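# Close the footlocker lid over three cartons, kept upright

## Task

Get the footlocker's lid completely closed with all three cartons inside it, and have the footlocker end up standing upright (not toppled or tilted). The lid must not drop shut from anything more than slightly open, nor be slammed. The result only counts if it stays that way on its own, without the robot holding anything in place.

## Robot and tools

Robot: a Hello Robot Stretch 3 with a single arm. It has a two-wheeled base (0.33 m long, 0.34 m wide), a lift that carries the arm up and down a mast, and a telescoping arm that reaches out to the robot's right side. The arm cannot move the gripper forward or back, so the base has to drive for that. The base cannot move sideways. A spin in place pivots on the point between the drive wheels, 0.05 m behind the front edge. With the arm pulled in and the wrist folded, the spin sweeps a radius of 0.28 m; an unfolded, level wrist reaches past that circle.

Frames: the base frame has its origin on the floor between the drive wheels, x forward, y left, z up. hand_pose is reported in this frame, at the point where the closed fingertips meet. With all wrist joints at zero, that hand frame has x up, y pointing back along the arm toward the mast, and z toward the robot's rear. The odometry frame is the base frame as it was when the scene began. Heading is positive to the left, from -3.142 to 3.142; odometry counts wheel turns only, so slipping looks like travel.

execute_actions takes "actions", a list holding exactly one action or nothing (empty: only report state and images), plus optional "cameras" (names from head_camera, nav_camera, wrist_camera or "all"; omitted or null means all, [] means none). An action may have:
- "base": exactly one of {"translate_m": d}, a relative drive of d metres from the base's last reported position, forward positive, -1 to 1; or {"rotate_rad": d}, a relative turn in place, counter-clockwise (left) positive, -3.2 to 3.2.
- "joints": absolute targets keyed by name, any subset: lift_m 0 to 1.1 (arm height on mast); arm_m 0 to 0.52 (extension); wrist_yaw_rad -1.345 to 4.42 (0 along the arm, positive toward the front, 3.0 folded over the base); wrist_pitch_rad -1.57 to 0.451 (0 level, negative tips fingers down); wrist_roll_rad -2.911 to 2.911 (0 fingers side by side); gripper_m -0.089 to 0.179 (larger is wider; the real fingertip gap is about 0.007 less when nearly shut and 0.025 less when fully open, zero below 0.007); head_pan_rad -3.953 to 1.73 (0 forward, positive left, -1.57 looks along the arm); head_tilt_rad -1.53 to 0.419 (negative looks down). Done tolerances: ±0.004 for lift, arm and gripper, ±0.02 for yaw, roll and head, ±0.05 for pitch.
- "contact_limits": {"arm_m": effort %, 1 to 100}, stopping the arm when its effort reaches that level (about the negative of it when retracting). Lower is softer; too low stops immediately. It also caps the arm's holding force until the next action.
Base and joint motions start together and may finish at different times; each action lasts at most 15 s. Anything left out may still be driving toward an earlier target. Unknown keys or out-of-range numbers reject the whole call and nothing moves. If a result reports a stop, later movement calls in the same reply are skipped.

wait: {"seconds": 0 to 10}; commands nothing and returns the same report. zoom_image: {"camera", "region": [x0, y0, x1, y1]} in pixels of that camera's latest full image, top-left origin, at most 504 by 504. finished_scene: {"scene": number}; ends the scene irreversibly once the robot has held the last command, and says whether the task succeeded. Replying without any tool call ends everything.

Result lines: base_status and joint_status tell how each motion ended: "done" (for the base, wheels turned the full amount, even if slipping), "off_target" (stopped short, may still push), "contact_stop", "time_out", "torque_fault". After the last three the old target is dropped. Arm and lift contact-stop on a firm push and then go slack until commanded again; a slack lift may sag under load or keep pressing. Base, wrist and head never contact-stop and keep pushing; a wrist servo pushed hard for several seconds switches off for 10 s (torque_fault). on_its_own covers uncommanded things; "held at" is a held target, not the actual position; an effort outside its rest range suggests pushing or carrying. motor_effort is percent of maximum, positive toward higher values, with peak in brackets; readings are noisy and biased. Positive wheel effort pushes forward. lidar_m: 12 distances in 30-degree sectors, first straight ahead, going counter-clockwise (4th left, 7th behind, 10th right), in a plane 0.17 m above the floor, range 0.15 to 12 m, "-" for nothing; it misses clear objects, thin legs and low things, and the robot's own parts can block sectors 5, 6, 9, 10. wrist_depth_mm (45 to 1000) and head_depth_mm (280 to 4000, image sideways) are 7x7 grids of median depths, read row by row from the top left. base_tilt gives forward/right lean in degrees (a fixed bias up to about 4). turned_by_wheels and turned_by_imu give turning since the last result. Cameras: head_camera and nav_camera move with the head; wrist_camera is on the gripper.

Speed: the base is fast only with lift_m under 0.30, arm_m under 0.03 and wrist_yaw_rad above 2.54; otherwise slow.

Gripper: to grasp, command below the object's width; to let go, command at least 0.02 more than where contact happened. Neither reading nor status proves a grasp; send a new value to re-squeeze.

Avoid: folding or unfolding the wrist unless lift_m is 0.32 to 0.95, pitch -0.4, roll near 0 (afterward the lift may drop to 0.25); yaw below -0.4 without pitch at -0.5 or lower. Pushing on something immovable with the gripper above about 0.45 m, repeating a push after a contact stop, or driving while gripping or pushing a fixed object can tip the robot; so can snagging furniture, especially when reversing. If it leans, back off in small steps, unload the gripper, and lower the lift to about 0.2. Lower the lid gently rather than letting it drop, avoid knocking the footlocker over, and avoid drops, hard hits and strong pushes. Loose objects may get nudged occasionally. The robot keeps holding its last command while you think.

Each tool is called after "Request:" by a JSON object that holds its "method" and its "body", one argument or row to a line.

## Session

Request:
{"method": "execute_actions", "body": {
  "actions": []
}}

Scene clock: 0.00 s.
base_odometry: x=+0.000 y=+0.000 heading=+0.000 (m, m, rad; odometry frame)
turned_by_wheels: +0.000 (rad since the last result)
turned_by_imu: +0.000 (rad since the last result)
base_tilt: forward=-0.6 right=-1.5 (deg)
lidar_m: 2.12 2.81 2.09 2.01 1.27 1.15 1.15 1.40 2.20 2.21 2.69 2.10
head_depth_mm: 1943 2423 2428 2453 2427 2371 1965 / 1921 2508 2512 2525 2529 2468 2043 / 1962 2619 2622 2632 2613 2606 2107 / 1954 2705 2755 2744 2719 2734 2156 / 1973 2803 2872 2874 2882 2858 2139 / 1977 2963 2986 3012 2997 2931 2127 / 1975 2979 3133 3181 3137 3118 2123
base_status: not commanded
joint_positions: lift_m=+0.421 arm_m=+0.003 wrist_yaw_rad=+3.059 wrist_pitch_rad=-0.318 wrist_roll_rad=+0.008 gripper_m=+0.037 head_pan_rad=+0.008 head_tilt_rad=+0.004
joint_status: not commanded
motor_effort: left_wheel=+1 right_wheel=+0 lift_m=+21 arm_m=-1 wrist_yaw_rad=+0 wrist_pitch_rad=+5 wrist_roll_rad=+0 gripper_m=+0 head_pan_rad=+0 head_tilt_rad=+2 (%)
hand_pose: x=-0.0018 y=+0.0874 z=+0.4571 quat_wxyz=(+0.141, +0.705, +0.083, +0.691) (m; base frame)
wrist_depth_mm: - - - - - - - / - - - - - - - / - - - - - - - / - - - - - - - / 950 947 - 919 932 874 883 / 773 774 - 741 - 730 741 / 656 662 - 647 631 628 616
pictures: head_camera (sideways: a quarter turn clockwise sets it upright), nav_camera (sideways: a quarter turn counterclockwise sets it upright), wrist_camera
Images, in order (width x height): head_camera 896x504, nav_camera 672x504, wrist_camera 644x364.

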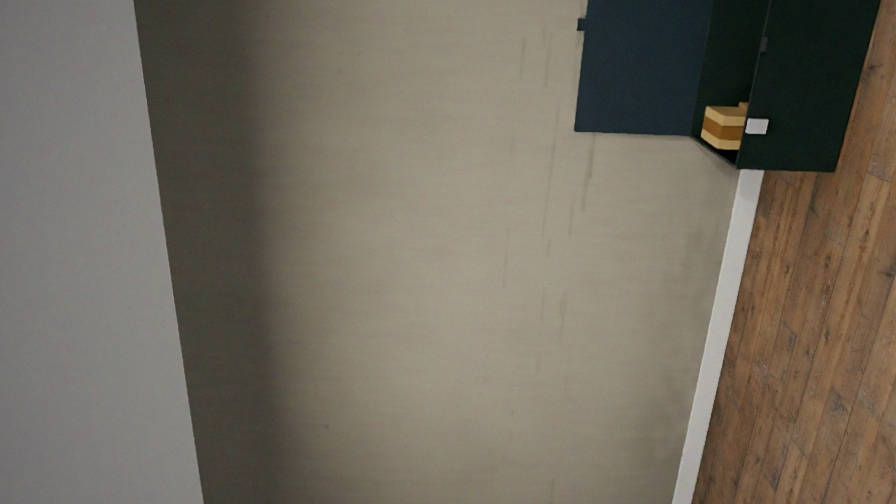

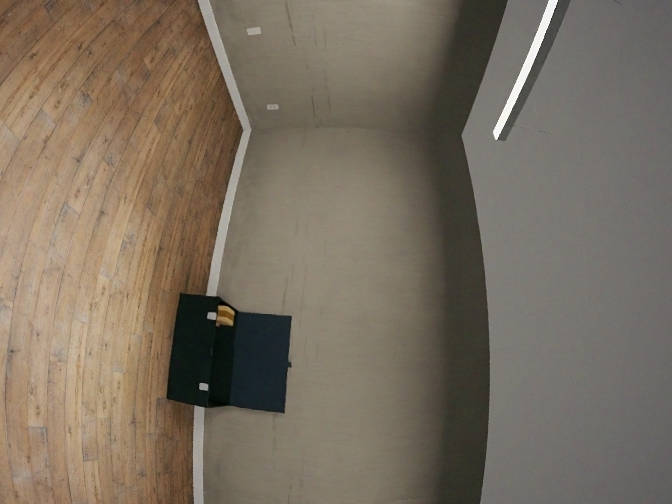

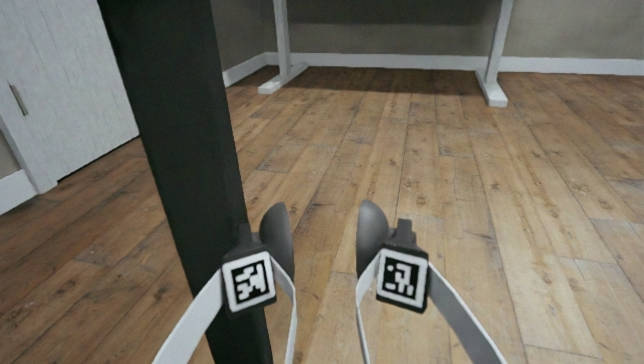

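Request:
{"method": "execute_actions", "body": {
  "actions": [
    {"base":{"rotate_rad":0.04},"joints":{"lift_m":0.28,"head_tilt_rad":-0.95,"head_pan_rad":-1.57}}
  ],
  "cameras": []
}}

Request:
{"method": "execute_actions", "body": {
  "actions": [
    {"base":{"translate_m":1.0}}
  ],
  "cameras": []
}}

Request:
{"method": "execute_actions", "body": {
  "actions": [
    {"base":{"translate_m":1.0}}
  ],
  "cameras": ["nav_camera"]
}}

Scene clock: 2.67 s.
base_odometry: x=+0.000 y=+0.000 heading=+0.040 (m, m, rad; odometry frame)
turned_by_wheels: +0.040 (rad since the last result)
turned_by_imu: +0.041 (rad since the last result)
base_tilt: forward=-0.6 right=-1.4 (deg)
lidar_m: 2.13 2.75 2.10 1.85 1.25 1.15 1.16 1.45 2.20 2.22 2.78 2.11
head_depth_mm: 1971 2090 1756 1531 1361 1200 1091 / 2060 2080 1759 1543 1355 1206 1120 / 2163 2101 1764 1543 1358 1215 - / 2248 2100 1782 1533 1368 1225 - / 2366 2142 1794 1552 1360 1221 1103 / 2448 2135 1786 1546 1368 1222 1100 / 2510 2113 1792 1557 1374 1228 1110
base_status: done
joint_positions: lift_m=+0.280 arm_m=+0.003 wrist_yaw_rad=+3.059 wrist_pitch_rad=-0.318 wrist_roll_rad=+0.008 gripper_m=+0.037 head_pan_rad=-1.563 head_tilt_rad=-0.938
joint_status: all done
motor_effort: left_wheel=-2(4) right_wheel=+4(5) lift_m=+18(17) arm_m=-1(1) wrist_yaw_rad=+0(1) wrist_pitch_rad=+5(5) wrist_roll_rad=+0(0) gripper_m=+0(0) head_pan_rad=-5(46) head_tilt_rad=-7(55) (%)
hand_pose: x=-0.0018 y=+0.0873 z=+0.3158 quat_wxyz=(+0.141, +0.704, +0.083, +0.691) (m; base frame)
wrist_depth_mm: - - - - - - - / - - - - - - - / - - - - - - - / 930 886 868 865 846 848 827 / 699 687 - 677 700 662 649 / 580 568 - 560 - 549 540 / 481 505 - - 471 466 463
pictures: none
No camera images: the call's "cameras" was empty. Leave "cameras" out to get every camera's image.

Scene clock: 7.77 s.
base_odometry: x=+0.999 y=+0.040 heading=+0.040 (m, m, rad; odometry frame)
turned_by_wheels: +0.000 (rad since the last result)
turned_by_imu: +0.006 (rad since the last result)
base_tilt: forward=-0.7 right=-1.5 (deg)
lidar_m: 1.21 2.13 2.16 1.74 2.22 2.05 2.09 2.62 2.59 2.61 1.28 1.19
head_depth_mm: 2339 2099 1770 1533 1345 1203 1089 / 2362 2067 1764 1532 1355 1219 1124 / 2435 2125 1773 1540 1361 1215 - / 2503 2142 1788 1543 1360 1225 - / 2587 2134 1774 1545 1363 1218 1097 / 2464 2116 1789 1553 1375 1222 1095 / 2219 2120 1796 1547 1367 1221 1106
base_status: done
joint_positions: lift_m=+0.280 arm_m=+0.003 wrist_yaw_rad=+3.059 wrist_pitch_rad=-0.319 wrist_roll_rad=+0.008 gripper_m=+0.037 head_pan_rad=-1.563 head_tilt_rad=-0.938
joint_status: not commanded
motor_effort: left_wheel=-2(5) right_wheel=+3(10) lift_m=+18(18) arm_m=-1(1) wrist_yaw_rad=+1(1) wrist_pitch_rad=+5(5) wrist_roll_rad=+0(0) gripper_m=+0(1) head_pan_rad=-4(4) head_tilt_rad=-6(7) (%)
hand_pose: x=-0.0018 y=+0.0873 z=+0.3157 quat_wxyz=(+0.141, +0.704, +0.083, +0.691) (m; base frame)
wrist_depth_mm: - - - - - - - / - - - - - - - / - - - - - - - / 883 897 856 864 839 824 822 / 697 692 - 671 699 663 660 / 580 580 - 562 - 550 538 / 490 503 - - 470 468 462
pictures: none
No camera images: the call's "cameras" was empty. Leave "cameras" out to get every camera's image.

Scene clock: 12.77 s.
base_odometry: x=+1.998 y=+0.079 heading=+0.040 (m, m, rad; odometry frame)
turned_by_wheels: +0.000 (rad since the last result)
turned_by_imu: +0.006 (rad since the last result)
base_tilt: forward=-0.7 right=-1.6 (deg)
lidar_m: 0.76 0.96 1.77 1.79 2.26 2.96 3.01 3.21 2.97 0.44 0.36 0.62
head_depth_mm: 2533 2094 1749 1533 1359 1203 1088 / 2508 2087 1783 1540 1355 1209 1126 / 2043 2087 1462 1461 1349 1209 - / 1615 1876 1530 1517 1289 1228 - / 1327 1473 1532 1519 1148 1167 1097 / 1092 1188 1328 1475 997 1184 1103 / 966 1024 1138 1245 1209 1222 1106
base_status: done
joint_positions: lift_m=+0.280 arm_m=+0.003 wrist_yaw_rad=+3.059 wrist_pitch_rad=-0.319 wrist_roll_rad=+0.008 gripper_m=+0.037 head_pan_rad=-1.563 head_tilt_rad=-0.938
joint_status: not commanded
motor_effort: left_wheel=-1(6) right_wheel=+3(11) lift_m=+18(18) arm_m=-1(1) wrist_yaw_rad=+1(0) wrist_pitch_rad=+5(5) wrist_roll_rad=+0(0) gripper_m=+0(0) head_pan_rad=-3(4) head_tilt_rad=-7(7) (%)
hand_pose: x=-0.0018 y=+0.0873 z=+0.3157 quat_wxyz=(+0.142, +0.704, +0.083, +0.691) (m; base frame)
wrist_depth_mm: - - - - - - - / - - - - - - - / - - - - - - - / 904 894 879 848 825 834 815 / 712 675 - 666 689 670 651 / 569 567 - 558 - 553 532 / 484 493 - - 476 471 462
pictures: nav_camera (sideways: a quarter turn counterclockwise sets it upright)
Images, in order (width x height): nav_camera 672x504.

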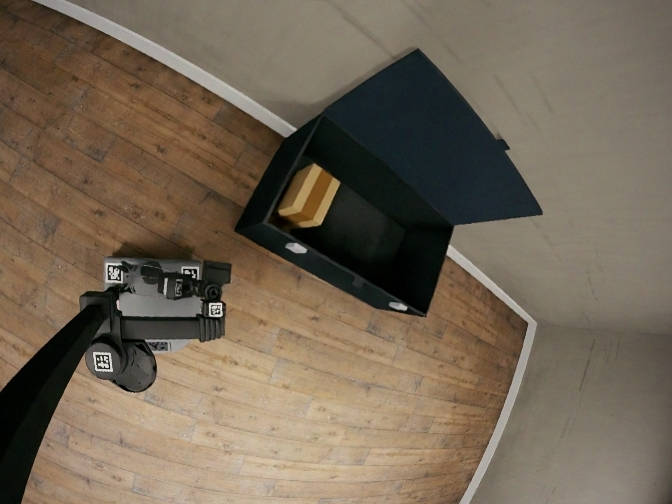

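Request:
{"method": "execute_actions", "body": {
  "actions": [
    {"base":{"translate_m":0.52},"joints":{"lift_m":0.62,"wrist_pitch_rad":-0.4}}
  ],
  "cameras": []
}}

Request:
{"method": "execute_actions", "body": {
  "actions": [
    {"joints":{"wrist_yaw_rad":0}}
  ],
  "cameras": []
}}

Request:
{"method": "execute_actions", "body": {
  "actions": [
    {"base":{"rotate_rad":-0.42},"joints":{"wrist_pitch_rad":-1.4,"arm_m":0.36,"gripper_m":0.15,"wrist_roll_rad":1.57}}
  ]
}}

Scene clock: 19.73 s.
base_odometry: x=+2.518 y=+0.100 heading=+0.039 (m, m, rad; odometry frame)
turned_by_wheels: +0.000 (rad since the last result)
turned_by_imu: +0.003 (rad since the last result)
base_tilt: forward=-0.8 right=-1.5 (deg)
lidar_m: 0.28 0.35 0.75 1.58 1.99 3.31 3.49 0.46 0.43 0.44 0.30 0.28
head_depth_mm: 1580 2004 1491 1494 973 1008 - / 957 1137 1457 1511 1004 - - / 721 837 1003 1291 1307 - - / 568 664 747 932 1143 - 1128 / 469 533 617 732 899 1111 1100 / 398 445 501 575 672 812 1006 / 346 381 422 473 536 622 737
base_status: done
joint_positions: lift_m=+0.620 arm_m=+0.003 wrist_yaw_rad=+3.059 wrist_pitch_rad=-0.412 wrist_roll_rad=+0.008 gripper_m=+0.037 head_pan_rad=-1.564 head_tilt_rad=-0.938
joint_status: all done
motor_effort: left_wheel=-2(7) right_wheel=+3(10) lift_m=+24(25) arm_m=-1(1) wrist_yaw_rad=+1(0) wrist_pitch_rad=+5(5) wrist_roll_rad=+0(0) gripper_m=+0(0) head_pan_rad=-4(3) head_tilt_rad=-7(7) (%)
hand_pose: x=-0.0027 y=+0.0767 z=+0.6338 quat_wxyz=(+0.174, +0.700, +0.116, +0.683) (m; base frame)
wrist_depth_mm: - - - - - - 637 / - - - - - - 606 / - - - - - - 577 / - - - - - - 553 / - - - - - 987 530 / 960 937 - 937 - 834 503 / 841 822 795 809 790 757 484
pictures: none
No camera images: the call's "cameras" was empty. Leave "cameras" out to get every camera's image.

Scene clock: 22.60 s.
base_odometry: x=+2.518 y=+0.100 heading=+0.039 (m, m, rad; odometry frame)
turned_by_wheels: +0.000 (rad since the last result)
turned_by_imu: +0.000 (rad since the last result)
base_tilt: forward=-0.7 right=-1.5 (deg)
lidar_m: 0.28 0.35 0.75 1.58 1.99 3.31 3.49 0.46 0.43 0.44 0.30 0.28
head_depth_mm: 1583 2006 1502 1506 972 1006 - / 960 1127 1462 1506 1005 - - / 723 832 1007 1303 1350 - - / 567 666 745 936 1148 1209 1127 / 470 533 616 731 899 1133 1102 / 399 444 502 574 673 813 1010 / 346 381 423 474 538 623 741
base_status: not commanded
joint_positions: lift_m=+0.620 arm_m=+0.003 wrist_yaw_rad=+0.003 wrist_pitch_rad=-0.421 wrist_roll_rad=+0.008 gripper_m=+0.037 head_pan_rad=-1.564 head_tilt_rad=-0.939
joint_status: all done
motor_effort: left_wheel=-1(3) right_wheel=+3(5) lift_m=+24(24) arm_m=-1(1) wrist_yaw_rad=-2(10) wrist_pitch_rad=+8(15) wrist_roll_rad=+0(0) gripper_m=+0(2) head_pan_rad=-3(4) head_tilt_rad=-7(7) (%)
hand_pose: x=-0.0209 y=-0.3717 z=+0.6318 quat_wxyz=(+0.689, +0.148, -0.694, -0.148) (m; base frame)
wrist_depth_mm: 179 219 271 417 939 - - / 186 226 285 448 - - - / 192 235 303 485 - 986 - / 197 243 332 530 - - 939 / 202 256 346 553 - - 708 / 209 265 344 595 - 449 556 / 216 268 448 468 762 392 411
pictures: none
No camera images: the call's "cameras" was empty. Leave "cameras" out to get every camera's image.

Scene clock: 26.43 s.
base_odometry: x=+2.518 y=+0.100 heading=-0.380 (m, m, rad; odometry frame)
turned_by_wheels: -0.420 (rad since the last result)
turned_by_imu: -0.426 (rad since the last result)
base_tilt: forward=-0.8 right=-1.5 (deg)
lidar_m: 0.28 0.29 0.39 1.01 1.61 2.18 3.43 3.57 0.45 0.43 0.40 0.29
head_depth_mm: 2536 2105 1751 1524 1355 1220 - / 2582 2093 1816 - 1145 1200 - / 2566 2097 1500 1470 1021 1204 1134 / 2598 2093 1614 1501 1080 1214 1130 / 1919 1864 1507 1464 1286 1218 1097 / 1013 980 992 995 1040 1135 1074 / 763 771 729 735 786 785 787
base_status: done
joint_positions: lift_m=+0.620 arm_m=+0.360 wrist_yaw_rad=+0.001 wrist_pitch_rad=-1.394 wrist_roll_rad=+1.566 gripper_m=+0.150 head_pan_rad=-1.564 head_tilt_rad=-0.939
joint_status: all done
motor_effort: left_wheel=+2(6) right_wheel=-4(6) lift_m=+24(24) arm_m=+1(2) wrist_yaw_rad=+0(2) wrist_pitch_rad=-2(6) wrist_roll_rad=+2(3) gripper_m=+0(84) head_pan_rad=-4(4) head_tilt_rad=-7(7) (%)
hand_pose: x=-0.0215 y=-0.5258 z=+0.5020 quat_wxyz=(+0.003, +0.002, -0.767, -0.642) (m; base frame)
wrist_depth_mm: 416 423 429 439 387 586 557 / 728 689 656 274 312 593 578 / 738 720 687 282 389 616 599 / 766 760 719 292 389 645 608 / 791 789 751 300 374 667 620 / 659 - 657 663 620 660 637 / 506 497 502 508 497 564 555
pictures: head_camera (sideways: a quarter turn clockwise sets it upright), nav_camera (sideways: a quarter turn counterclockwise sets it upright), wrist_camera
Images, in order (width x height): head_camera 896x504, nav_camera 672x504, wrist_camera 644x364.

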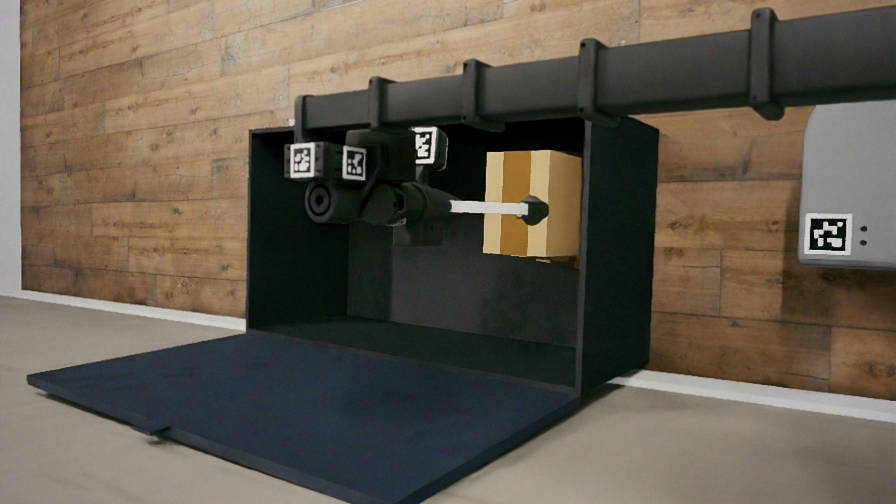

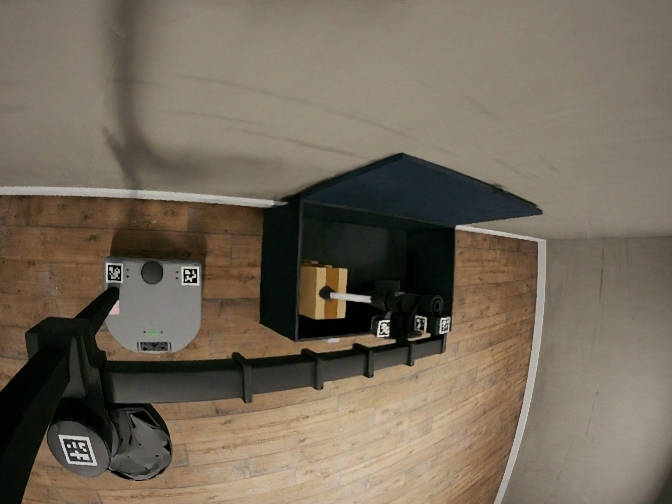

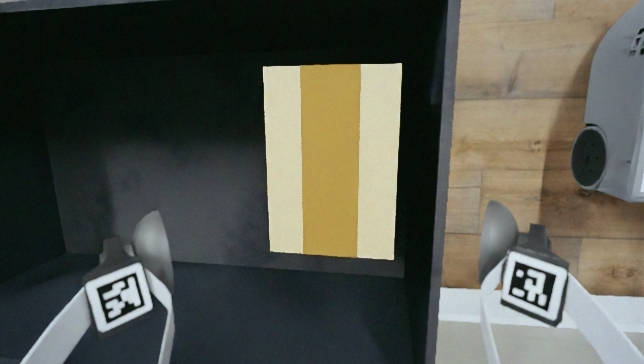

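Request:
{"method": "execute_actions", "body": {
  "actions": [
    {"base":{"translate_m":-0.015},"joints":{"arm_m":0.37,"lift_m":0.52,"gripper_m":0.145}}
  ],
  "cameras": ["wrist_camera","head_camera"]
}}

Scene clock: 28.43 s.
base_odometry: x=+2.504 y=+0.105 heading=-0.380 (m, m, rad; odometry frame)
turned_by_wheels: +0.000 (rad since the last result)
turned_by_imu: +0.000 (rad since the last result)
base_tilt: forward=-0.7 right=-1.5 (deg)
lidar_m: 0.29 0.30 0.41 1.06 1.62 2.16 3.42 3.56 0.45 0.43 0.42 0.30
head_depth_mm: 2548 2101 1756 1531 1359 1207 1091 / 2551 2065 1734 1544 1330 - - / 2564 2117 1549 - 1063 1217 1143 / 2573 2133 1589 1520 1076 1213 1127 / 2005 1965 1528 1486 1337 1225 1100 / 1056 1033 1043 1042 1048 1144 1076 / 801 799 760 776 824 828 828
base_status: done
joint_positions: lift_m=+0.520 arm_m=+0.370 wrist_yaw_rad=+0.001 wrist_pitch_rad=-1.394 wrist_roll_rad=+1.566 gripper_m=+0.145 head_pan_rad=-1.564 head_tilt_rad=-0.939
joint_status: all done
motor_effort: left_wheel=+3(4) right_wheel=-3(8) lift_m=+18(20) arm_m=+1(6) wrist_yaw_rad=+0(0) wrist_pitch_rad=-2(2) wrist_roll_rad=+2(2) gripper_m=+0(34) head_pan_rad=-4(2) head_tilt_rad=-6(7) (%)
hand_pose: x=-0.0215 y=-0.5357 z=+0.4023 quat_wxyz=(+0.003, +0.002, -0.766, -0.642) (m; base frame)
wrist_depth_mm: 354 361 366 370 372 260 469 / 605 586 547 177 305 256 482 / 634 603 192 179 175 505 503 / 658 631 198 187 182 526 518 / 681 650 204 193 189 537 529 / 707 - 632 200 196 240 541 / 531 515 508 209 275 538 551
pictures: head_camera (sideways: a quarter turn clockwise sets it upright), wrist_camera
Images, in order (width x height): head_camera 896x504, wrist_camera 644x364.

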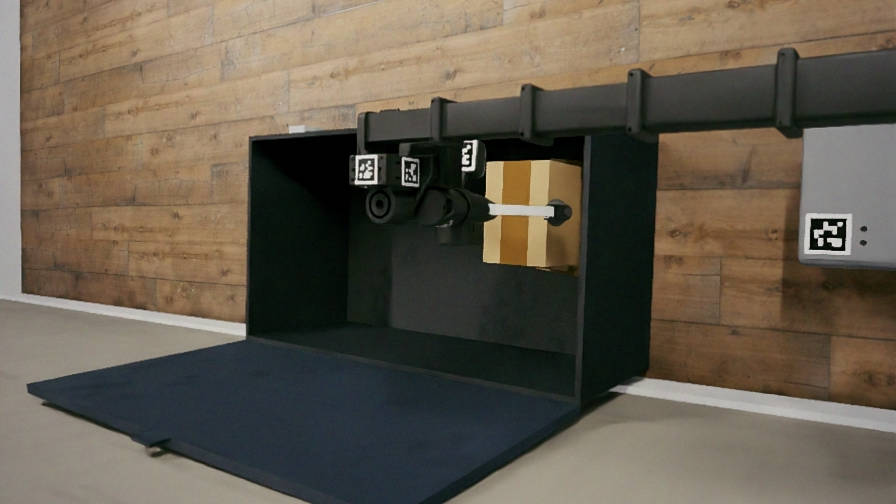

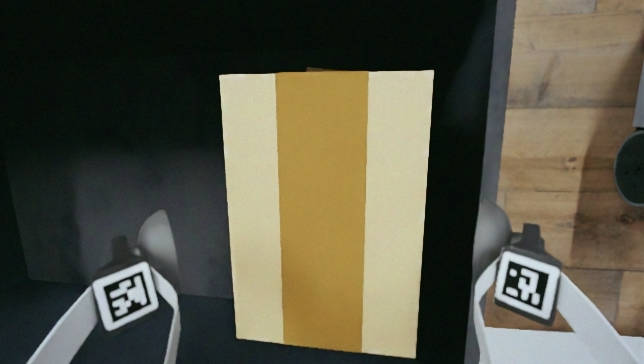

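Request:
{"method": "execute_actions", "body": {
  "actions": [
    {"joints":{"arm_m":0.376,"lift_m":0.455,"gripper_m":0.135}}
  ],
  "cameras": ["wrist_camera"]
}}

Request:
{"method": "execute_actions", "body": {
  "actions": [
    {"joints":{"gripper_m":0.035}}
  ],
  "cameras": []
}}

Request:
{"method": "execute_actions", "body": {
  "actions": [
    {"joints":{"lift_m":0.48}}
  ],
  "cameras": ["wrist_camera","head_camera"]
}}

Scene clock: 30.17 s.
base_odometry: x=+2.504 y=+0.105 heading=-0.380 (m, m, rad; odometry frame)
turned_by_wheels: +0.000 (rad since the last result)
turned_by_imu: +0.000 (rad since the last result)
base_tilt: forward=-0.7 right=-1.6 (deg)
lidar_m: 0.29 0.30 0.41 1.06 1.62 2.16 3.40 3.57 0.45 0.43 0.42 0.30
head_depth_mm: 2549 2083 1760 1527 1354 1211 1096 / 2573 2083 1721 1534 1355 - - / 2566 2086 1585 - 1057 1210 1141 / 2620 2107 1597 1530 1079 1222 1131 / 1998 1961 1521 1484 1344 1214 1098 / 1058 1029 1038 1048 1047 1143 1077 / 803 799 760 775 824 825 830
base_status: not commanded
joint_positions: lift_m=+0.455 arm_m=+0.376 wrist_yaw_rad=+0.001 wrist_pitch_rad=-1.393 wrist_roll_rad=+1.566 gripper_m=+0.135 head_pan_rad=-1.564 head_tilt_rad=-0.939
joint_status: all done
motor_effort: left_wheel=+3(3) right_wheel=-3(2) lift_m=+17(18) arm_m=+1(0) wrist_yaw_rad=+0(1) wrist_pitch_rad=-2(2) wrist_roll_rad=+2(2) gripper_m=-1(49) head_pan_rad=-3(3) head_tilt_rad=-6(7) (%)
hand_pose: x=-0.0215 y=-0.5420 z=+0.3374 quat_wxyz=(+0.003, +0.002, -0.767, -0.642) (m; base frame)
wrist_depth_mm: 357 358 368 368 370 194 407 / 534 507 116 111 106 158 424 / 550 534 120 114 109 157 435 / 570 538 124 118 113 169 449 / 599 569 129 122 117 149 456 / 621 - 134 127 121 - 484 / 529 522 140 131 125 182 498
pictures: wrist_camera
Images, in order (width x height): wrist_camera 644x364.

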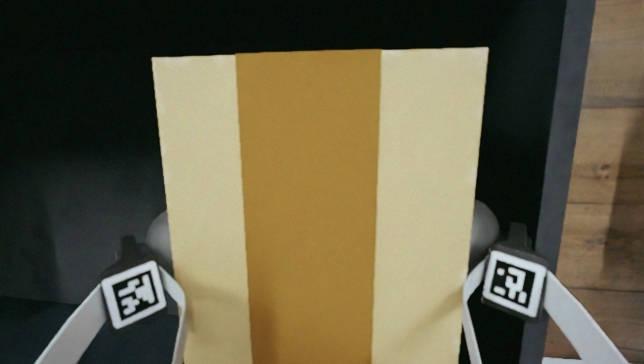

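Scene clock: 31.67 s.
base_odometry: x=+2.504 y=+0.105 heading=-0.380 (m, m, rad; odometry frame)
turned_by_wheels: +0.000 (rad since the last result)
turned_by_imu: +0.000 (rad since the last result)
base_tilt: forward=-0.6 right=-1.5 (deg)
lidar_m: 0.29 0.30 0.41 1.06 1.61 2.16 3.40 3.54 0.45 0.43 0.42 0.30
head_depth_mm: 2570 2074 1763 1536 1350 1205 1088 / 2566 2066 1720 1535 1356 - - / 2571 2080 1591 - 1064 1215 1132 / 2578 2137 1609 1530 1076 1223 1132 / 2034 1952 1516 1479 1341 1215 1097 / 1057 1034 1037 1041 1045 1137 1070 / 805 800 758 775 824 829 827
base_status: not commanded
joint_positions: lift_m=+0.455 arm_m=+0.376 wrist_yaw_rad=+0.001 wrist_pitch_rad=-1.395 wrist_roll_rad=+1.567 gripper_m=+0.037 head_pan_rad=-1.564 head_tilt_rad=-0.939
joint_status: all done
motor_effort: left_wheel=+3(3) right_wheel=-2(3) lift_m=+19(19) arm_m=+1(1) wrist_yaw_rad=+0(1) wrist_pitch_rad=-2(2) wrist_roll_rad=+2(2) gripper_m=-35(100) head_pan_rad=-2(3) head_tilt_rad=-7(7) (%)
hand_pose: x=-0.0215 y=-0.5415 z=+0.3373 quat_wxyz=(+0.002, +0.001, -0.766, -0.643) (m; base frame)
wrist_depth_mm: 353 357 365 371 371 192 405 / 531 519 116 110 106 155 418 / 551 538 120 114 109 169 434 / 574 547 124 118 113 168 450 / 598 572 129 122 116 151 468 / 621 - 133 126 120 - 481 / 532 512 138 131 125 198 492
pictures: none
No camera images: the call's "cameras" was empty. Leave "cameras" out to get every camera's image.

Scene clock: 32.93 s.
base_odometry: x=+2.504 y=+0.105 heading=-0.380 (m, m, rad; odometry frame)
turned_by_wheels: +0.000 (rad since the last result)
turned_by_imu: +0.000 (rad since the last result)
base_tilt: forward=-0.7 right=-1.5 (deg)
lidar_m: 0.29 0.30 0.41 1.06 1.62 2.17 3.40 3.56 0.45 0.43 0.42 0.30
head_depth_mm: 2556 2072 1767 1524 1349 1213 1096 / 2558 2081 1729 1521 1348 - - / 2564 2072 1577 - 1035 1212 1135 / 2580 2091 1613 1504 1043 1213 1131 / 2015 1937 1520 1474 1333 1220 1102 / 1057 1026 1038 1043 1051 1145 1071 / 800 801 760 774 824 826 827
base_status: not commanded
joint_positions: lift_m=+0.480 arm_m=+0.376 wrist_yaw_rad=+0.002 wrist_pitch_rad=-1.392 wrist_roll_rad=+1.566 gripper_m=+0.043 head_pan_rad=-1.564 head_tilt_rad=-0.939
joint_status: all done
on_its_own: gripper_m is held at +0.042, not at your +0.035, by its stall guard, which is still easing
motor_effort: left_wheel=+4(4) right_wheel=-6(8) lift_m=+20(28) arm_m=+1(1) wrist_yaw_rad=+0(2) wrist_pitch_rad=-3(5) wrist_roll_rad=+2(4) gripper_m=-27(35) head_pan_rad=-3(4) head_tilt_rad=-7(8) (%)
hand_pose: x=-0.0215 y=-0.5425 z=+0.3622 quat_wxyz=(+0.003, +0.002, -0.767, -0.641) (m; base frame)
wrist_depth_mm: 362 361 370 373 377 196 432 / 557 547 145 125 112 195 446 / 594 562 144 127 116 192 458 / 617 584 150 131 121 212 472 / 636 609 154 136 124 188 491 / 659 633 161 141 128 - 504 / 538 512 169 147 134 230 510
pictures: head_camera (sideways: a quarter turn clockwise sets it upright), wrist_camera
Images, in order (width x height): head_camera 896x504, wrist_camera 644x364.

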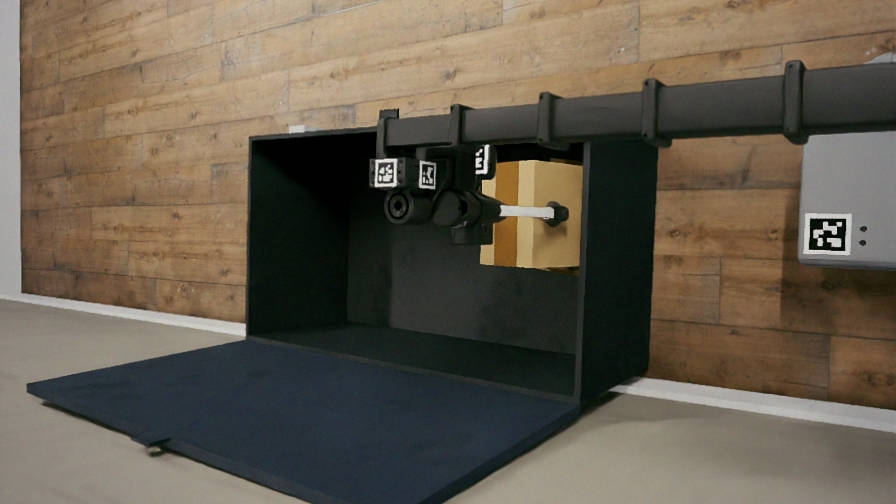

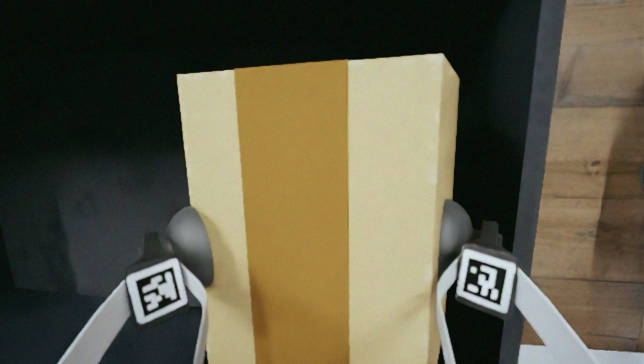

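Request:
{"method": "execute_actions", "body": {
  "actions": [
    {"joints":{"gripper_m":0.145,"lift_m":0.465}}
  ],
  "cameras": []
}}

Request:
{"method": "execute_actions", "body": {
  "actions": [
    {"joints":{"lift_m":0.54}}
  ],
  "cameras": []
}}

Request:
{"method": "execute_actions", "body": {
  "actions": [
    {"base":{"translate_m":-0.04},"joints":{"wrist_yaw_rad":1.57,"wrist_roll_rad":0,"wrist_pitch_rad":-1.3,"arm_m":0.39}}
  ],
  "cameras": ["wrist_camera","head_camera"]
}}

Scene clock: 35.10 s.
base_odometry: x=+2.504 y=+0.105 heading=-0.380 (m, m, rad; odometry frame)
turned_by_wheels: +0.000 (rad since the last result)
turned_by_imu: +0.000 (rad since the last result)
base_tilt: forward=-0.7 right=-1.5 (deg)
lidar_m: 0.29 0.30 0.41 1.06 1.62 2.17 3.41 3.56 0.45 0.43 0.42 0.30
head_depth_mm: 2538 2066 1761 1534 1353 1200 1099 / 2546 2080 1741 1541 1356 - - / 2566 2079 1590 - 1022 1208 1135 / 2574 2099 1612 1518 1023 1210 1125 / 2002 1946 1519 1472 1337 1219 1098 / 1054 1033 1043 1042 1044 1139 1073 / 807 801 759 777 826 827 828
base_status: not commanded
joint_positions: lift_m=+0.478 arm_m=+0.376 wrist_yaw_rad=+0.002 wrist_pitch_rad=-1.417 wrist_roll_rad=+1.566 gripper_m=+0.145 head_pan_rad=-1.564 head_tilt_rad=-0.939
joint_status: lift_m contact_stop (moved -0.002 of -0.015); the others done
on_its_own: lift_m is slack since a contact_stop, until your next command for it (your +0.465 is given up)
motor_effort: left_wheel=+3(4) right_wheel=-4(6) lift_m=+21(21) arm_m=+1(1) wrist_yaw_rad=-1(1) wrist_pitch_rad=+6(8) wrist_roll_rad=+2(2) gripper_m=-3(80) head_pan_rad=-4(4) head_tilt_rad=-7(5) (%)
hand_pose: x=-0.0215 y=-0.5359 z=+0.3595 quat_wxyz=(+0.003, +0.002, -0.759, -0.651) (m; base frame)
wrist_depth_mm: 357 356 366 372 348 190 438 / 546 518 499 134 129 159 457 / 570 544 142 136 131 162 471 / 593 561 149 141 136 168 486 / 621 592 155 146 140 138 497 / 638 - 575 152 145 142 505 / 537 507 485 157 150 516 522
pictures: none
No camera images: the call's "cameras" was empty. Leave "cameras" out to get every camera's image.

not run: a stop came earlier in this reply.

not run: a stop came earlier in this reply.

Request:
{"method": "execute_actions", "body": {
  "actions": [
    {"joints":{"lift_m":0.54}}
  ],
  "cameras": []
}}

Request:
{"method": "execute_actions", "body": {
  "actions": [
    {"base":{"translate_m":-0.04},"joints":{"wrist_yaw_rad":1.57,"wrist_roll_rad":0,"wrist_pitch_rad":-1.3,"arm_m":0.38}}
  ],
  "cameras": ["wrist_camera","head_camera"]
}}

Scene clock: 36.70 s.
base_odometry: x=+2.504 y=+0.105 heading=-0.380 (m, m, rad; odometry frame)
turned_by_wheels: +0.000 (rad since the last result)
turned_by_imu: +0.000 (rad since the last result)
base_tilt: forward=-0.6 right=-1.5 (deg)
lidar_m: 0.29 0.30 0.41 1.06 1.62 2.17 3.40 3.56 0.45 0.43 0.42 0.31
head_depth_mm: 2579 2095 1754 1528 1353 1210 1091 / 2568 2077 1758 1528 1334 - - / 2584 2092 1549 1450 1019 1212 1137 / 2585 2126 1594 1515 1027 1213 1130 / 2016 1951 1522 1481 1329 1216 1104 / 1056 1034 1041 1044 1047 1143 1072 / 805 802 762 775 826 829 831
base_status: not commanded
joint_positions: lift_m=+0.540 arm_m=+0.376 wrist_yaw_rad=+0.002 wrist_pitch_rad=-1.403 wrist_roll_rad=+1.566 gripper_m=+0.145 head_pan_rad=-1.564 head_tilt_rad=-0.939
joint_status: all done
motor_effort: left_wheel=+2(3) right_wheel=-3(3) lift_m=+24(24) arm_m=+1(1) wrist_yaw_rad=-1(0) wrist_pitch_rad=+1(7) wrist_roll_rad=+2(2) gripper_m=+1(3) head_pan_rad=-3(4) head_tilt_rad=-6(6) (%)
hand_pose: x=-0.0215 y=-0.5396 z=+0.4218 quat_wxyz=(+0.003, +0.002, -0.764, -0.646) (m; base frame)
wrist_depth_mm: 357 362 367 375 373 271 494 / 631 590 577 425 190 513 509 / 654 625 585 200 192 528 520 / 692 652 615 207 199 552 530 / 700 683 641 215 205 559 548 / 705 - 654 223 212 253 566 / 531 512 527 480 223 549 559
pictures: none
No camera images: the call's "cameras" was empty. Leave "cameras" out to get every camera's image.

Scene clock: 38.50 s.
base_odometry: x=+2.467 y=+0.120 heading=-0.380 (m, m, rad; odometry frame)
turned_by_wheels: +0.000 (rad since the last result)
turned_by_imu: +0.000 (rad since the last result)
base_tilt: forward=-0.7 right=-1.4 (deg)
lidar_m: 0.33 0.34 0.46 1.21 1.61 2.13 3.37 3.50 0.45 0.43 0.45 0.35
head_depth_mm: 2536 2063 1738 1517 1358 1207 1095 / 2569 2060 1790 1525 1348 - - / 2540 2103 1537 1302 1072 1212 1134 / 2588 2080 1611 1486 1022 1214 1128 / 2306 2007 1561 1508 1330 1222 1102 / 1298 1165 1173 1156 1118 1194 1104 / 913 854 857 860 915 939 938
base_status: done
joint_positions: lift_m=+0.540 arm_m=+0.380 wrist_yaw_rad=+1.567 wrist_pitch_rad=-1.307 wrist_roll_rad=+0.006 gripper_m=+0.145 head_pan_rad=-1.564 head_tilt_rad=-0.939
joint_status: all done
motor_effort: left_wheel=+2(3) right_wheel=-2(7) lift_m=+24(24) arm_m=+1(3) wrist_yaw_rad=+2(2) wrist_pitch_rad=+3(2) wrist_roll_rad=-3(4) gripper_m=+0(1) head_pan_rad=-4(4) head_tilt_rad=-7(7) (%)
hand_pose: x=+0.0222 y=-0.5251 z=+0.4249 quat_wxyz=(+0.701, +0.701, -0.096, +0.090) (m; base frame)
wrist_depth_mm: 537 552 420 518 530 526 534 / 621 622 408 592 592 597 593 / 616 620 259 216 580 590 588 / 614 612 219 216 577 578 581 / - 589 255 216 574 575 570 / - - 254 213 544 572 569 / - 591 253 212 368 415 406
pictures: head_camera (sideways: a quarter turn clockwise sets it upright), wrist_camera
Images, in order (width x height): head_camera 896x504, wrist_camera 644x364.

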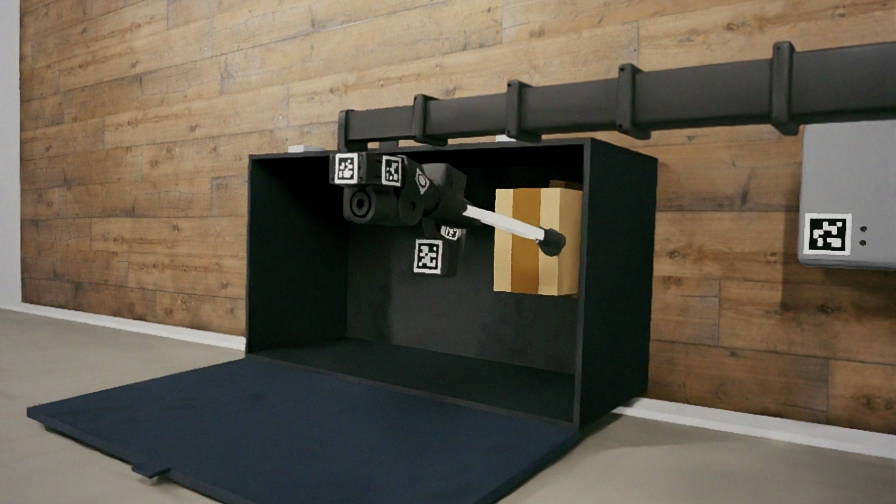

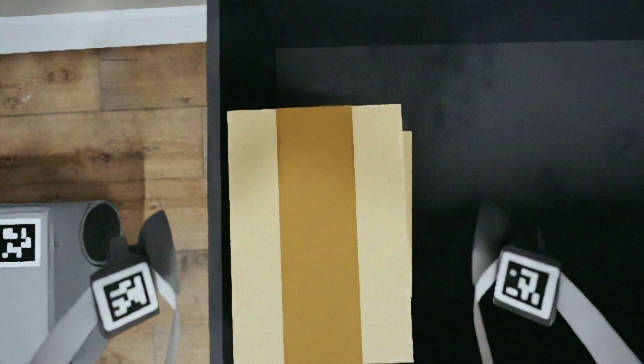

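Request:
{"method": "execute_actions", "body": {
  "actions": [
    {"joints":{"lift_m":0.475,"arm_m":0.377,"wrist_roll_rad":-0.04,"gripper_m":0.135}}
  ],
  "cameras": ["wrist_camera"]
}}

Request:
{"method": "execute_actions", "body": {
  "actions": [
    {"joints":{"arm_m":0.402}}
  ],
  "cameras": []
}}

Request:
{"method": "execute_actions", "body": {
  "actions": [
    {"joints":{"arm_m":0.396,"lift_m":0.445}}
  ],
  "cameras": ["wrist_camera"]
}}

Request:
{"method": "execute_actions", "body": {
  "actions": [
    {"joints":{"gripper_m":0.04}}
  ],
  "cameras": []
}}

Request:
{"method": "execute_actions", "body": {
  "actions": [
    {"joints":{"lift_m":0.47}}
  ],
  "cameras": ["wrist_camera"]
}}

Scene clock: 40.47 s.
base_odometry: x=+2.467 y=+0.120 heading=-0.380 (m, m, rad; odometry frame)
turned_by_wheels: +0.000 (rad since the last result)
turned_by_imu: +0.000 (rad since the last result)
base_tilt: forward=-0.8 right=-1.6 (deg)
lidar_m: 0.33 0.34 0.46 1.21 1.62 2.13 3.37 3.51 0.45 0.43 0.45 0.35
head_depth_mm: 2546 2068 1765 1531 1350 1200 1089 / 2539 2079 1758 1534 1354 - - / 2605 2096 1545 1173 1072 1213 1135 / 2528 2107 1601 1540 1019 1224 1133 / 2265 2007 1567 1509 1336 1210 1104 / 1298 1169 1177 1154 1115 1198 1104 / 917 857 859 861 916 941 938
base_status: not commanded
joint_positions: lift_m=+0.475 arm_m=+0.377 wrist_yaw_rad=+1.567 wrist_pitch_rad=-1.307 wrist_roll_rad=-0.034 gripper_m=+0.135 head_pan_rad=-1.564 head_tilt_rad=-0.939
joint_status: all done
motor_effort: left_wheel=+2(2) right_wheel=-2(2) lift_m=+18(19) arm_m=-3(7) wrist_yaw_rad=+3(2) wrist_pitch_rad=+3(3) wrist_roll_rad=-3(5) gripper_m=+0(53) head_pan_rad=-4(3) head_tilt_rad=-6(6) (%)
hand_pose: x=+0.0222 y=-0.5226 z=+0.3602 quat_wxyz=(+0.703, +0.699, -0.082, +0.103) (m; base frame)
wrist_depth_mm: 554 546 266 519 506 511 505 / 547 546 153 152 153 518 523 / 541 532 152 151 152 523 522 / 538 543 150 150 151 508 518 / - 534 149 149 150 508 519 / - - 149 148 149 - 508 / - 522 147 147 148 436 442
pictures: wrist_camera
Images, in order (width x height): wrist_camera 644x364.

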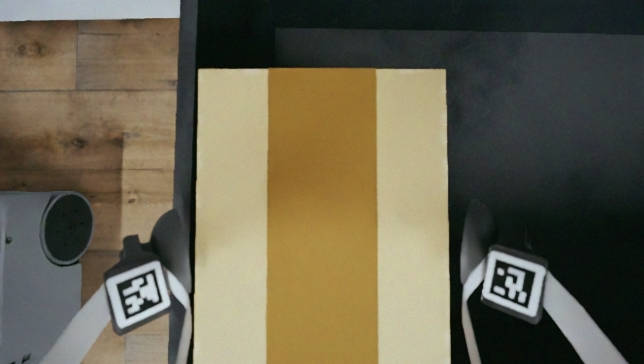

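Scene clock: 41.60 s.
base_odometry: x=+2.467 y=+0.120 heading=-0.380 (m, m, rad; odometry frame)
turned_by_wheels: +0.000 (rad since the last result)
turned_by_imu: +0.000 (rad since the last result)
base_tilt: forward=-0.6 right=-1.5 (deg)
lidar_m: 0.33 0.34 0.46 1.21 1.61 2.13 3.37 3.50 0.45 0.43 0.45 0.35
head_depth_mm: 2548 2116 1764 1534 1349 1197 1091 / 2569 2052 1769 1528 1351 - - / 2561 2095 1539 1296 1065 1213 1138 / 2541 2112 1605 1547 1023 1215 1126 / 2283 1998 1582 1507 1337 1218 1102 / 1299 1169 1167 1158 1113 1195 1105 / 918 853 858 862 914 943 941
base_status: not commanded
joint_positions: lift_m=+0.475 arm_m=+0.402 wrist_yaw_rad=+1.570 wrist_pitch_rad=-1.305 wrist_roll_rad=-0.034 gripper_m=+0.135 head_pan_rad=-1.564 head_tilt_rad=-0.939
joint_status: all done
motor_effort: left_wheel=+1(2) right_wheel=-2(2) lift_m=+18(18) arm_m=+2(8) wrist_yaw_rad=+0(2) wrist_pitch_rad=+2(3) wrist_roll_rad=-3(3) gripper_m=-3(4) head_pan_rad=-3(3) head_tilt_rad=-6(8) (%)
hand_pose: x=+0.0226 y=-0.5468 z=+0.3603 quat_wxyz=(+0.703, +0.699, -0.082, +0.105) (m; base frame)
wrist_depth_mm: 543 512 354 518 512 502 494 / 539 207 152 152 517 525 528 / 545 209 152 151 152 518 518 / 529 210 150 150 151 507 514 / - 533 149 149 150 510 512 / - - 148 148 149 - 510 / - 212 147 147 148 437 441
pictures: none
No camera images: the call's "cameras" was empty. Leave "cameras" out to get every camera's image.

Scene clock: 42.83 s.
base_odometry: x=+2.467 y=+0.120 heading=-0.380 (m, m, rad; odometry frame)
turned_by_wheels: +0.000 (rad since the last result)
turned_by_imu: +0.000 (rad since the last result)
base_tilt: forward=-0.6 right=-1.6 (deg)
lidar_m: 0.33 0.34 0.46 1.21 1.61 2.13 3.36 3.49 0.45 0.43 0.45 0.35
head_depth_mm: 2529 2065 1765 1527 1356 1196 1090 / 2563 2109 1776 1530 1366 - - / 2595 2094 1550 1280 1068 1211 1137 / 2576 2112 1600 1554 1013 1223 1131 / 2279 2000 1568 1503 1328 1214 1098 / 1298 1174 1174 1153 1116 1201 1104 / 913 858 859 861 908 940 940
base_status: not commanded
joint_positions: lift_m=+0.447 arm_m=+0.396 wrist_yaw_rad=+1.571 wrist_pitch_rad=-1.302 wrist_roll_rad=-0.034 gripper_m=+0.135 head_pan_rad=-1.564 head_tilt_rad=-0.939
joint_status: lift_m contact_stop (moved -0.028 of -0.030); the others done
on_its_own: lift_m is slack since a contact_stop, until your next command for it
motor_effort: left_wheel=+2(2) right_wheel=+0(1) lift_m=+21(21) arm_m=-1(1) wrist_yaw_rad=+0(1) wrist_pitch_rad=+1(2) wrist_roll_rad=-3(3) gripper_m=-6(6) head_pan_rad=-3(3) head_tilt_rad=-6(7) (%)
hand_pose: x=+0.0234 y=-0.5412 z=+0.3323 quat_wxyz=(+0.703, +0.699, -0.083, +0.106) (m; base frame)
wrist_depth_mm: 517 193 286 477 476 490 493 / 520 166 125 125 125 495 489 / 510 167 124 124 124 493 491 / 519 164 123 123 123 489 492 / 505 162 122 121 122 479 484 / 498 121 121 121 121 - 481 / - 159 120 119 120 443 445
pictures: wrist_camera
Images, in order (width x height): wrist_camera 644x364.

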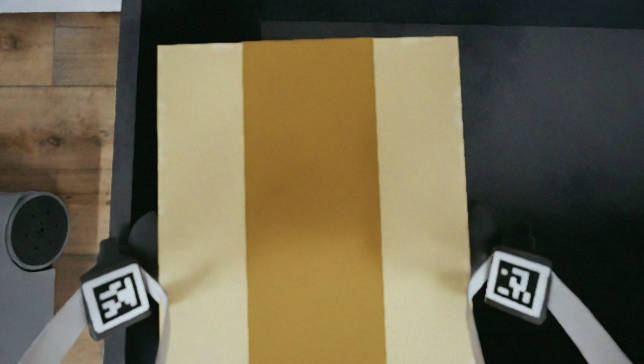

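not run: a stop came earlier in this reply.

not run: a stop came earlier in this reply.

Request:
{"method": "execute_actions", "body": {
  "actions": [
    {"joints":{"gripper_m":0.04,"lift_m":0.453}}
  ],
  "cameras": []
}}

Request:
{"method": "execute_actions", "body": {
  "actions": [
    {"base":{"translate_m":0},"joints":{"lift_m":0.478}}
  ],
  "cameras": ["wrist_camera"]
}}

Scene clock: 44.57 s.
base_odometry: x=+2.467 y=+0.120 heading=-0.380 (m, m, rad; odometry frame)
turned_by_wheels: +0.000 (rad since the last result)
turned_by_imu: +0.000 (rad since the last result)
base_tilt: forward=-0.8 right=-1.5 (deg)
lidar_m: 0.33 0.34 0.46 1.21 1.62 2.13 3.37 3.52 0.45 0.43 0.45 0.35
head_depth_mm: 2559 2088 1769 1528 1358 1214 1090 / 2551 2096 1768 1538 1366 - - / 2574 2106 1548 1160 1072 1220 1131 / 2585 2073 1615 1559 1025 1212 1133 / 2280 1998 1581 1516 1342 1221 1096 / 1300 1162 1170 1159 1118 1193 1100 / 913 859 855 861 911 938 937
base_status: not commanded
joint_positions: lift_m=+0.453 arm_m=+0.396 wrist_yaw_rad=+1.571 wrist_pitch_rad=-1.302 wrist_roll_rad=-0.038 gripper_m=+0.041 head_pan_rad=-1.564 head_tilt_rad=-0.939
joint_status: all done
motor_effort: left_wheel=+0(2) right_wheel=+4(4) lift_m=+15(27) arm_m=-1(1) wrist_yaw_rad=+0(1) wrist_pitch_rad=+1(1) wrist_roll_rad=-1(3) gripper_m=-33(100) head_pan_rad=-4(3) head_tilt_rad=-6(6) (%)
hand_pose: x=+0.0235 y=-0.5412 z=+0.3386 quat_wxyz=(+0.703, +0.699, -0.081, +0.108) (m; base frame)
wrist_depth_mm: 529 212 332 501 475 494 494 / 518 180 132 132 132 502 502 / 516 181 131 131 132 497 506 / 512 183 130 130 130 489 491 / 509 183 129 129 129 489 488 / 503 - 128 128 128 - 484 / - 173 127 127 127 421 450
pictures: none
No camera images: the call's "cameras" was empty. Leave "cameras" out to get every camera's image.

Scene clock: 45.60 s.
base_odometry: x=+2.467 y=+0.120 heading=-0.380 (m, m, rad; odometry frame)
turned_by_wheels: +0.000 (rad since the last result)
turned_by_imu: +0.000 (rad since the last result)
base_tilt: forward=-0.6 right=-1.4 (deg)
lidar_m: 0.33 0.34 0.46 1.21 1.61 2.13 3.37 3.51 0.45 0.43 0.45 0.35
head_depth_mm: 2535 2079 1783 1524 1354 1204 1092 / 2539 2094 1766 1530 1349 - - / 2565 2097 1543 1187 1094 1218 1130 / 2562 2104 1610 1541 1026 1214 1129 / 2264 1985 1573 1510 1342 1214 1106 / 1298 1167 1170 1155 1113 1196 1102 / 910 855 857 862 913 937 938
base_status: done
joint_positions: lift_m=+0.478 arm_m=+0.396 wrist_yaw_rad=+1.571 wrist_pitch_rad=-1.313 wrist_roll_rad=-0.038 gripper_m=+0.048 head_pan_rad=-1.564 head_tilt_rad=-0.939
joint_status: all done
on_its_own: gripper_m is held at +0.047, not at your +0.040, by its stall guard, which is still easing
motor_effort: left_wheel=+2(2) right_wheel=-2(5) lift_m=+28(28) arm_m=-1(1) wrist_yaw_rad=+0(1) wrist_pitch_rad=+5(6) wrist_roll_rad=-1(1) gripper_m=-19(33) head_pan_rad=-3(3) head_tilt_rad=-6(6) (%)
hand_pose: x=+0.0208 y=-0.5412 z=+0.3624 quat_wxyz=(+0.703, +0.699, -0.078, +0.104) (m; base frame)
wrist_depth_mm: 544 532 328 525 526 517 504 / 545 540 134 133 134 525 522 / 534 534 133 132 133 516 523 / 538 534 132 131 131 514 514 / - 531 131 130 131 504 514 / 525 - 130 129 130 - 512 / - 219 130 129 129 420 433
pictures: wrist_camera
Images, in order (width x height): wrist_camera 644x364.

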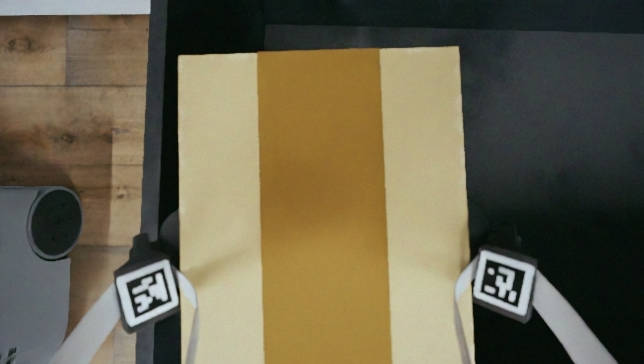

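Request:
{"method": "execute_actions", "body": {
  "actions": [
    {"base":{"translate_m":0.08},"joints":{"arm_m":0.52,"gripper_m":0.055}}
  ],
  "cameras": []
}}

Request:
{"method": "execute_actions", "body": {
  "actions": [
    {"joints":{"wrist_yaw_rad":0}}
  ],
  "cameras": ["head_camera"]
}}

Request:
{"method": "execute_actions", "body": {
  "actions": [
    {"joints":{"lift_m":0.24}}
  ],
  "cameras": ["head_camera"]
}}

Request:
{"method": "execute_actions", "body": {
  "actions": [
    {"joints":{"lift_m":0.215}}
  ],
  "cameras": ["wrist_camera"]
}}

Scene clock: 48.20 s.
base_odometry: x=+2.541 y=+0.090 heading=-0.380 (m, m, rad; odometry frame)
turned_by_wheels: +0.000 (rad since the last result)
turned_by_imu: +0.000 (rad since the last result)
base_tilt: forward=-0.5 right=-1.5 (deg)
lidar_m: 0.25 0.26 0.35 0.92 1.62 2.18 3.45 3.59 0.45 0.43 0.36 0.26
head_depth_mm: 2518 2074 1766 1520 1355 1203 1092 / 2552 2100 1695 1479 1285 - - / 2539 2107 1493 1454 1101 1207 1133 / 2598 2091 1564 1078 1138 1211 1127 / 1738 1754 1386 1436 1178 1220 1104 / 979 894 902 911 988 1032 1024 / 694 701 697 706 713 716 712
base_status: done
joint_positions: lift_m=+0.478 arm_m=+0.520 wrist_yaw_rad=+1.571 wrist_pitch_rad=-1.313 wrist_roll_rad=-0.038 gripper_m=+0.063 head_pan_rad=-1.564 head_tilt_rad=-0.939
joint_status: gripper_m off_target (ended at +0.063, target +0.055); the others done
on_its_own: gripper_m is held at +0.064, not at your +0.055, by its stall guard, which is still easing
motor_effort: left_wheel=+2(5) right_wheel=-3(4) lift_m=+29(28) arm_m=+1(4) wrist_yaw_rad=+0(0) wrist_pitch_rad=+5(5) wrist_roll_rad=-1(1) gripper_m=-3(26) head_pan_rad=-3(4) head_tilt_rad=-6(6) (%)
hand_pose: x=+0.0206 y=-0.6650 z=+0.3623 quat_wxyz=(+0.703, +0.699, -0.077, +0.104) (m; base frame)
wrist_depth_mm: 274 349 361 355 352 348 344 / 276 393 135 134 134 498 492 / 279 402 133 132 133 518 516 / 278 406 132 131 132 519 511 / 281 269 131 131 131 507 511 / 279 - 130 130 130 - 509 / 270 265 129 128 129 509 507
pictures: none
No camera images: the call's "cameras" was empty. Leave "cameras" out to get every camera's image.

Scene clock: 49.97 s.
base_odometry: x=+2.541 y=+0.090 heading=-0.380 (m, m, rad; odometry frame)
turned_by_wheels: +0.000 (rad since the last result)
turned_by_imu: +0.000 (rad since the last result)
base_tilt: forward=-0.6 right=-1.5 (deg)
lidar_m: 0.25 0.26 0.35 0.91 1.62 2.19 3.45 3.59 0.45 0.43 0.36 0.26
head_depth_mm: 2546 2089 1755 1531 1334 1205 1097 / 2533 2083 1686 1470 1282 - - / 2561 2107 1496 1415 1098 1207 1133 / 2588 2097 1613 1449 1143 1218 1132 / 1740 1747 1380 1429 1180 1215 1095 / 985 899 908 911 990 1033 1024 / 694 701 695 700 712 718 713
base_status: not commanded
joint_positions: lift_m=+0.478 arm_m=+0.520 wrist_yaw_rad=+0.003 wrist_pitch_rad=-1.313 wrist_roll_rad=-0.038 gripper_m=+0.071 head_pan_rad=-1.564 head_tilt_rad=-0.939
joint_status: all done
on_its_own: gripper_m is held at +0.070, not at your +0.055, by its stall guard, which is still easing
motor_effort: left_wheel=+2(3) right_wheel=-3(3) lift_m=+28(29) arm_m=+1(1) wrist_yaw_rad=-2(3) wrist_pitch_rad=+5(5) wrist_roll_rad=-1(1) gripper_m=-21(22) head_pan_rad=-3(4) head_tilt_rad=-6(7) (%)
hand_pose: x=-0.0215 y=-0.7067 z=+0.3623 quat_wxyz=(+0.571, +0.441, -0.548, -0.423) (m; base frame)
wrist_depth_mm: 302 438 515 525 528 363 239 / 308 444 134 134 133 361 237 / 309 446 133 133 133 360 239 / 310 448 132 131 132 360 236 / 309 416 132 131 131 311 236 / 314 - 130 130 130 - 235 / 299 495 130 129 129 325 223
pictures: head_camera (sideways: a quarter turn clockwise sets it upright)
Images, in order (width x height): head_camera 896x504.

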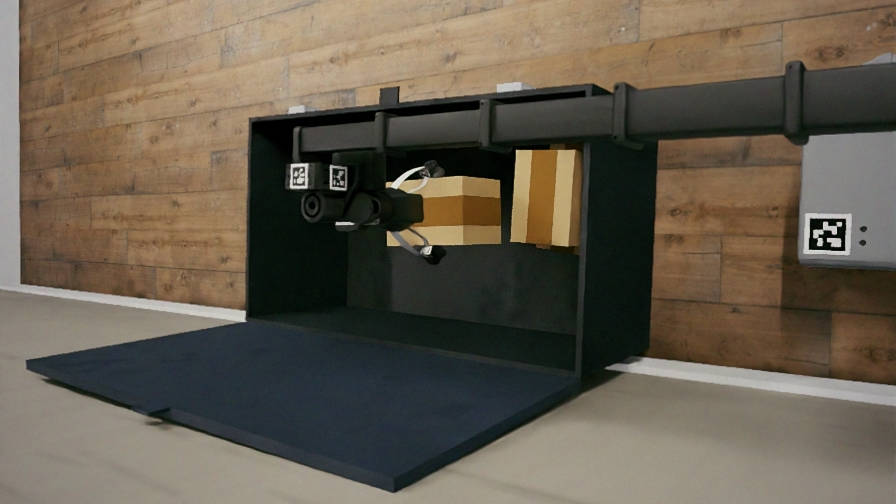

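Scene clock: 53.13 s.
base_odometry: x=+2.541 y=+0.090 heading=-0.380 (m, m, rad; odometry frame)
turned_by_wheels: +0.001 (rad since the last result)
turned_by_imu: +0.001 (rad since the last result)
base_tilt: forward=-0.8 right=-1.5 (deg)
lidar_m: 0.25 0.26 0.35 0.92 1.62 2.18 3.45 3.59 0.45 0.43 0.36 0.26
head_depth_mm: 2540 2085 1764 1526 1346 1201 1092 / 2580 2071 1655 1426 1160 1206 1128 / 2582 2101 1607 - 1102 1212 - / 2561 2124 1616 1508 1150 1217 1121 / 1742 1518 1377 1430 1184 1217 1102 / 977 899 904 909 983 1037 1028 / 693 699 698 701 713 714 716
base_status: not commanded
joint_positions: lift_m=+0.250 arm_m=+0.520 wrist_yaw_rad=+0.001 wrist_pitch_rad=-1.243 wrist_roll_rad=-0.032 gripper_m=+0.074 head_pan_rad=-1.564 head_tilt_rad=-0.939
joint_status: lift_m contact_stop (moved -0.228 of -0.238)
on_its_own: gripper_m is held at +0.073, not at your +0.055, by its stall guard, which is not easing now; lift_m is slack since a contact_stop, until your next command for it (your +0.240 is given up); wrist_pitch_rad is at rest, and its effort (-21) is outside its rest range (-20 to +32)
motor_effort: left_wheel=+9(11) right_wheel=-17(22) lift_m=+20(25) arm_m=-3(3) wrist_yaw_rad=+0(5) wrist_pitch_rad=-21(28) wrist_roll_rad=-4(12) gripper_m=-21(21) head_pan_rad=-4(3) head_tilt_rad=-6(6) (%)
hand_pose: x=-0.0216 y=-0.7249 z=+0.1383 quat_wxyz=(+0.584, +0.419, -0.565, -0.405) (m; base frame)
wrist_depth_mm: 301 304 303 305 305 306 243 / 295 298 301 300 299 299 242 / 292 293 293 295 293 295 241 / 288 289 205 195 251 290 242 / 283 285 157 156 156 285 242 / 279 - 131 130 130 - 239 / 275 272 112 112 111 275 227
pictures: head_camera (sideways: a quarter turn clockwise sets it upright)
Images, in order (width x height): head_camera 896x504.

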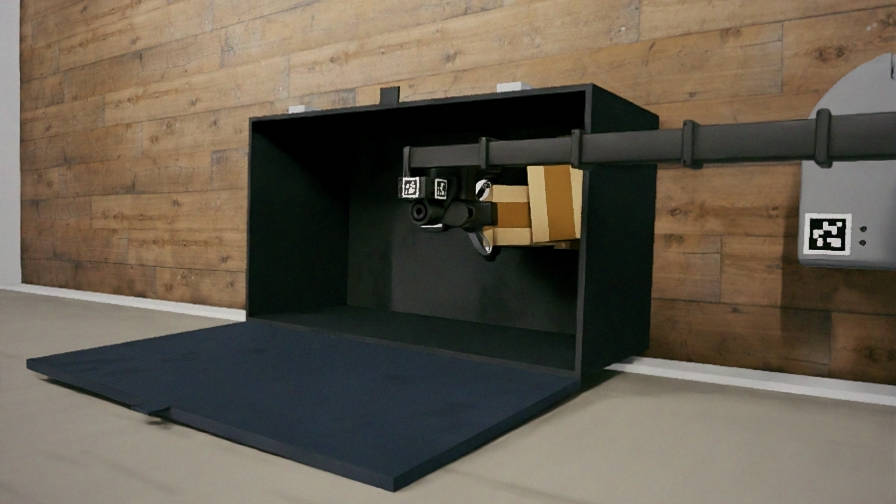

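not run: a stop came earlier in this reply.


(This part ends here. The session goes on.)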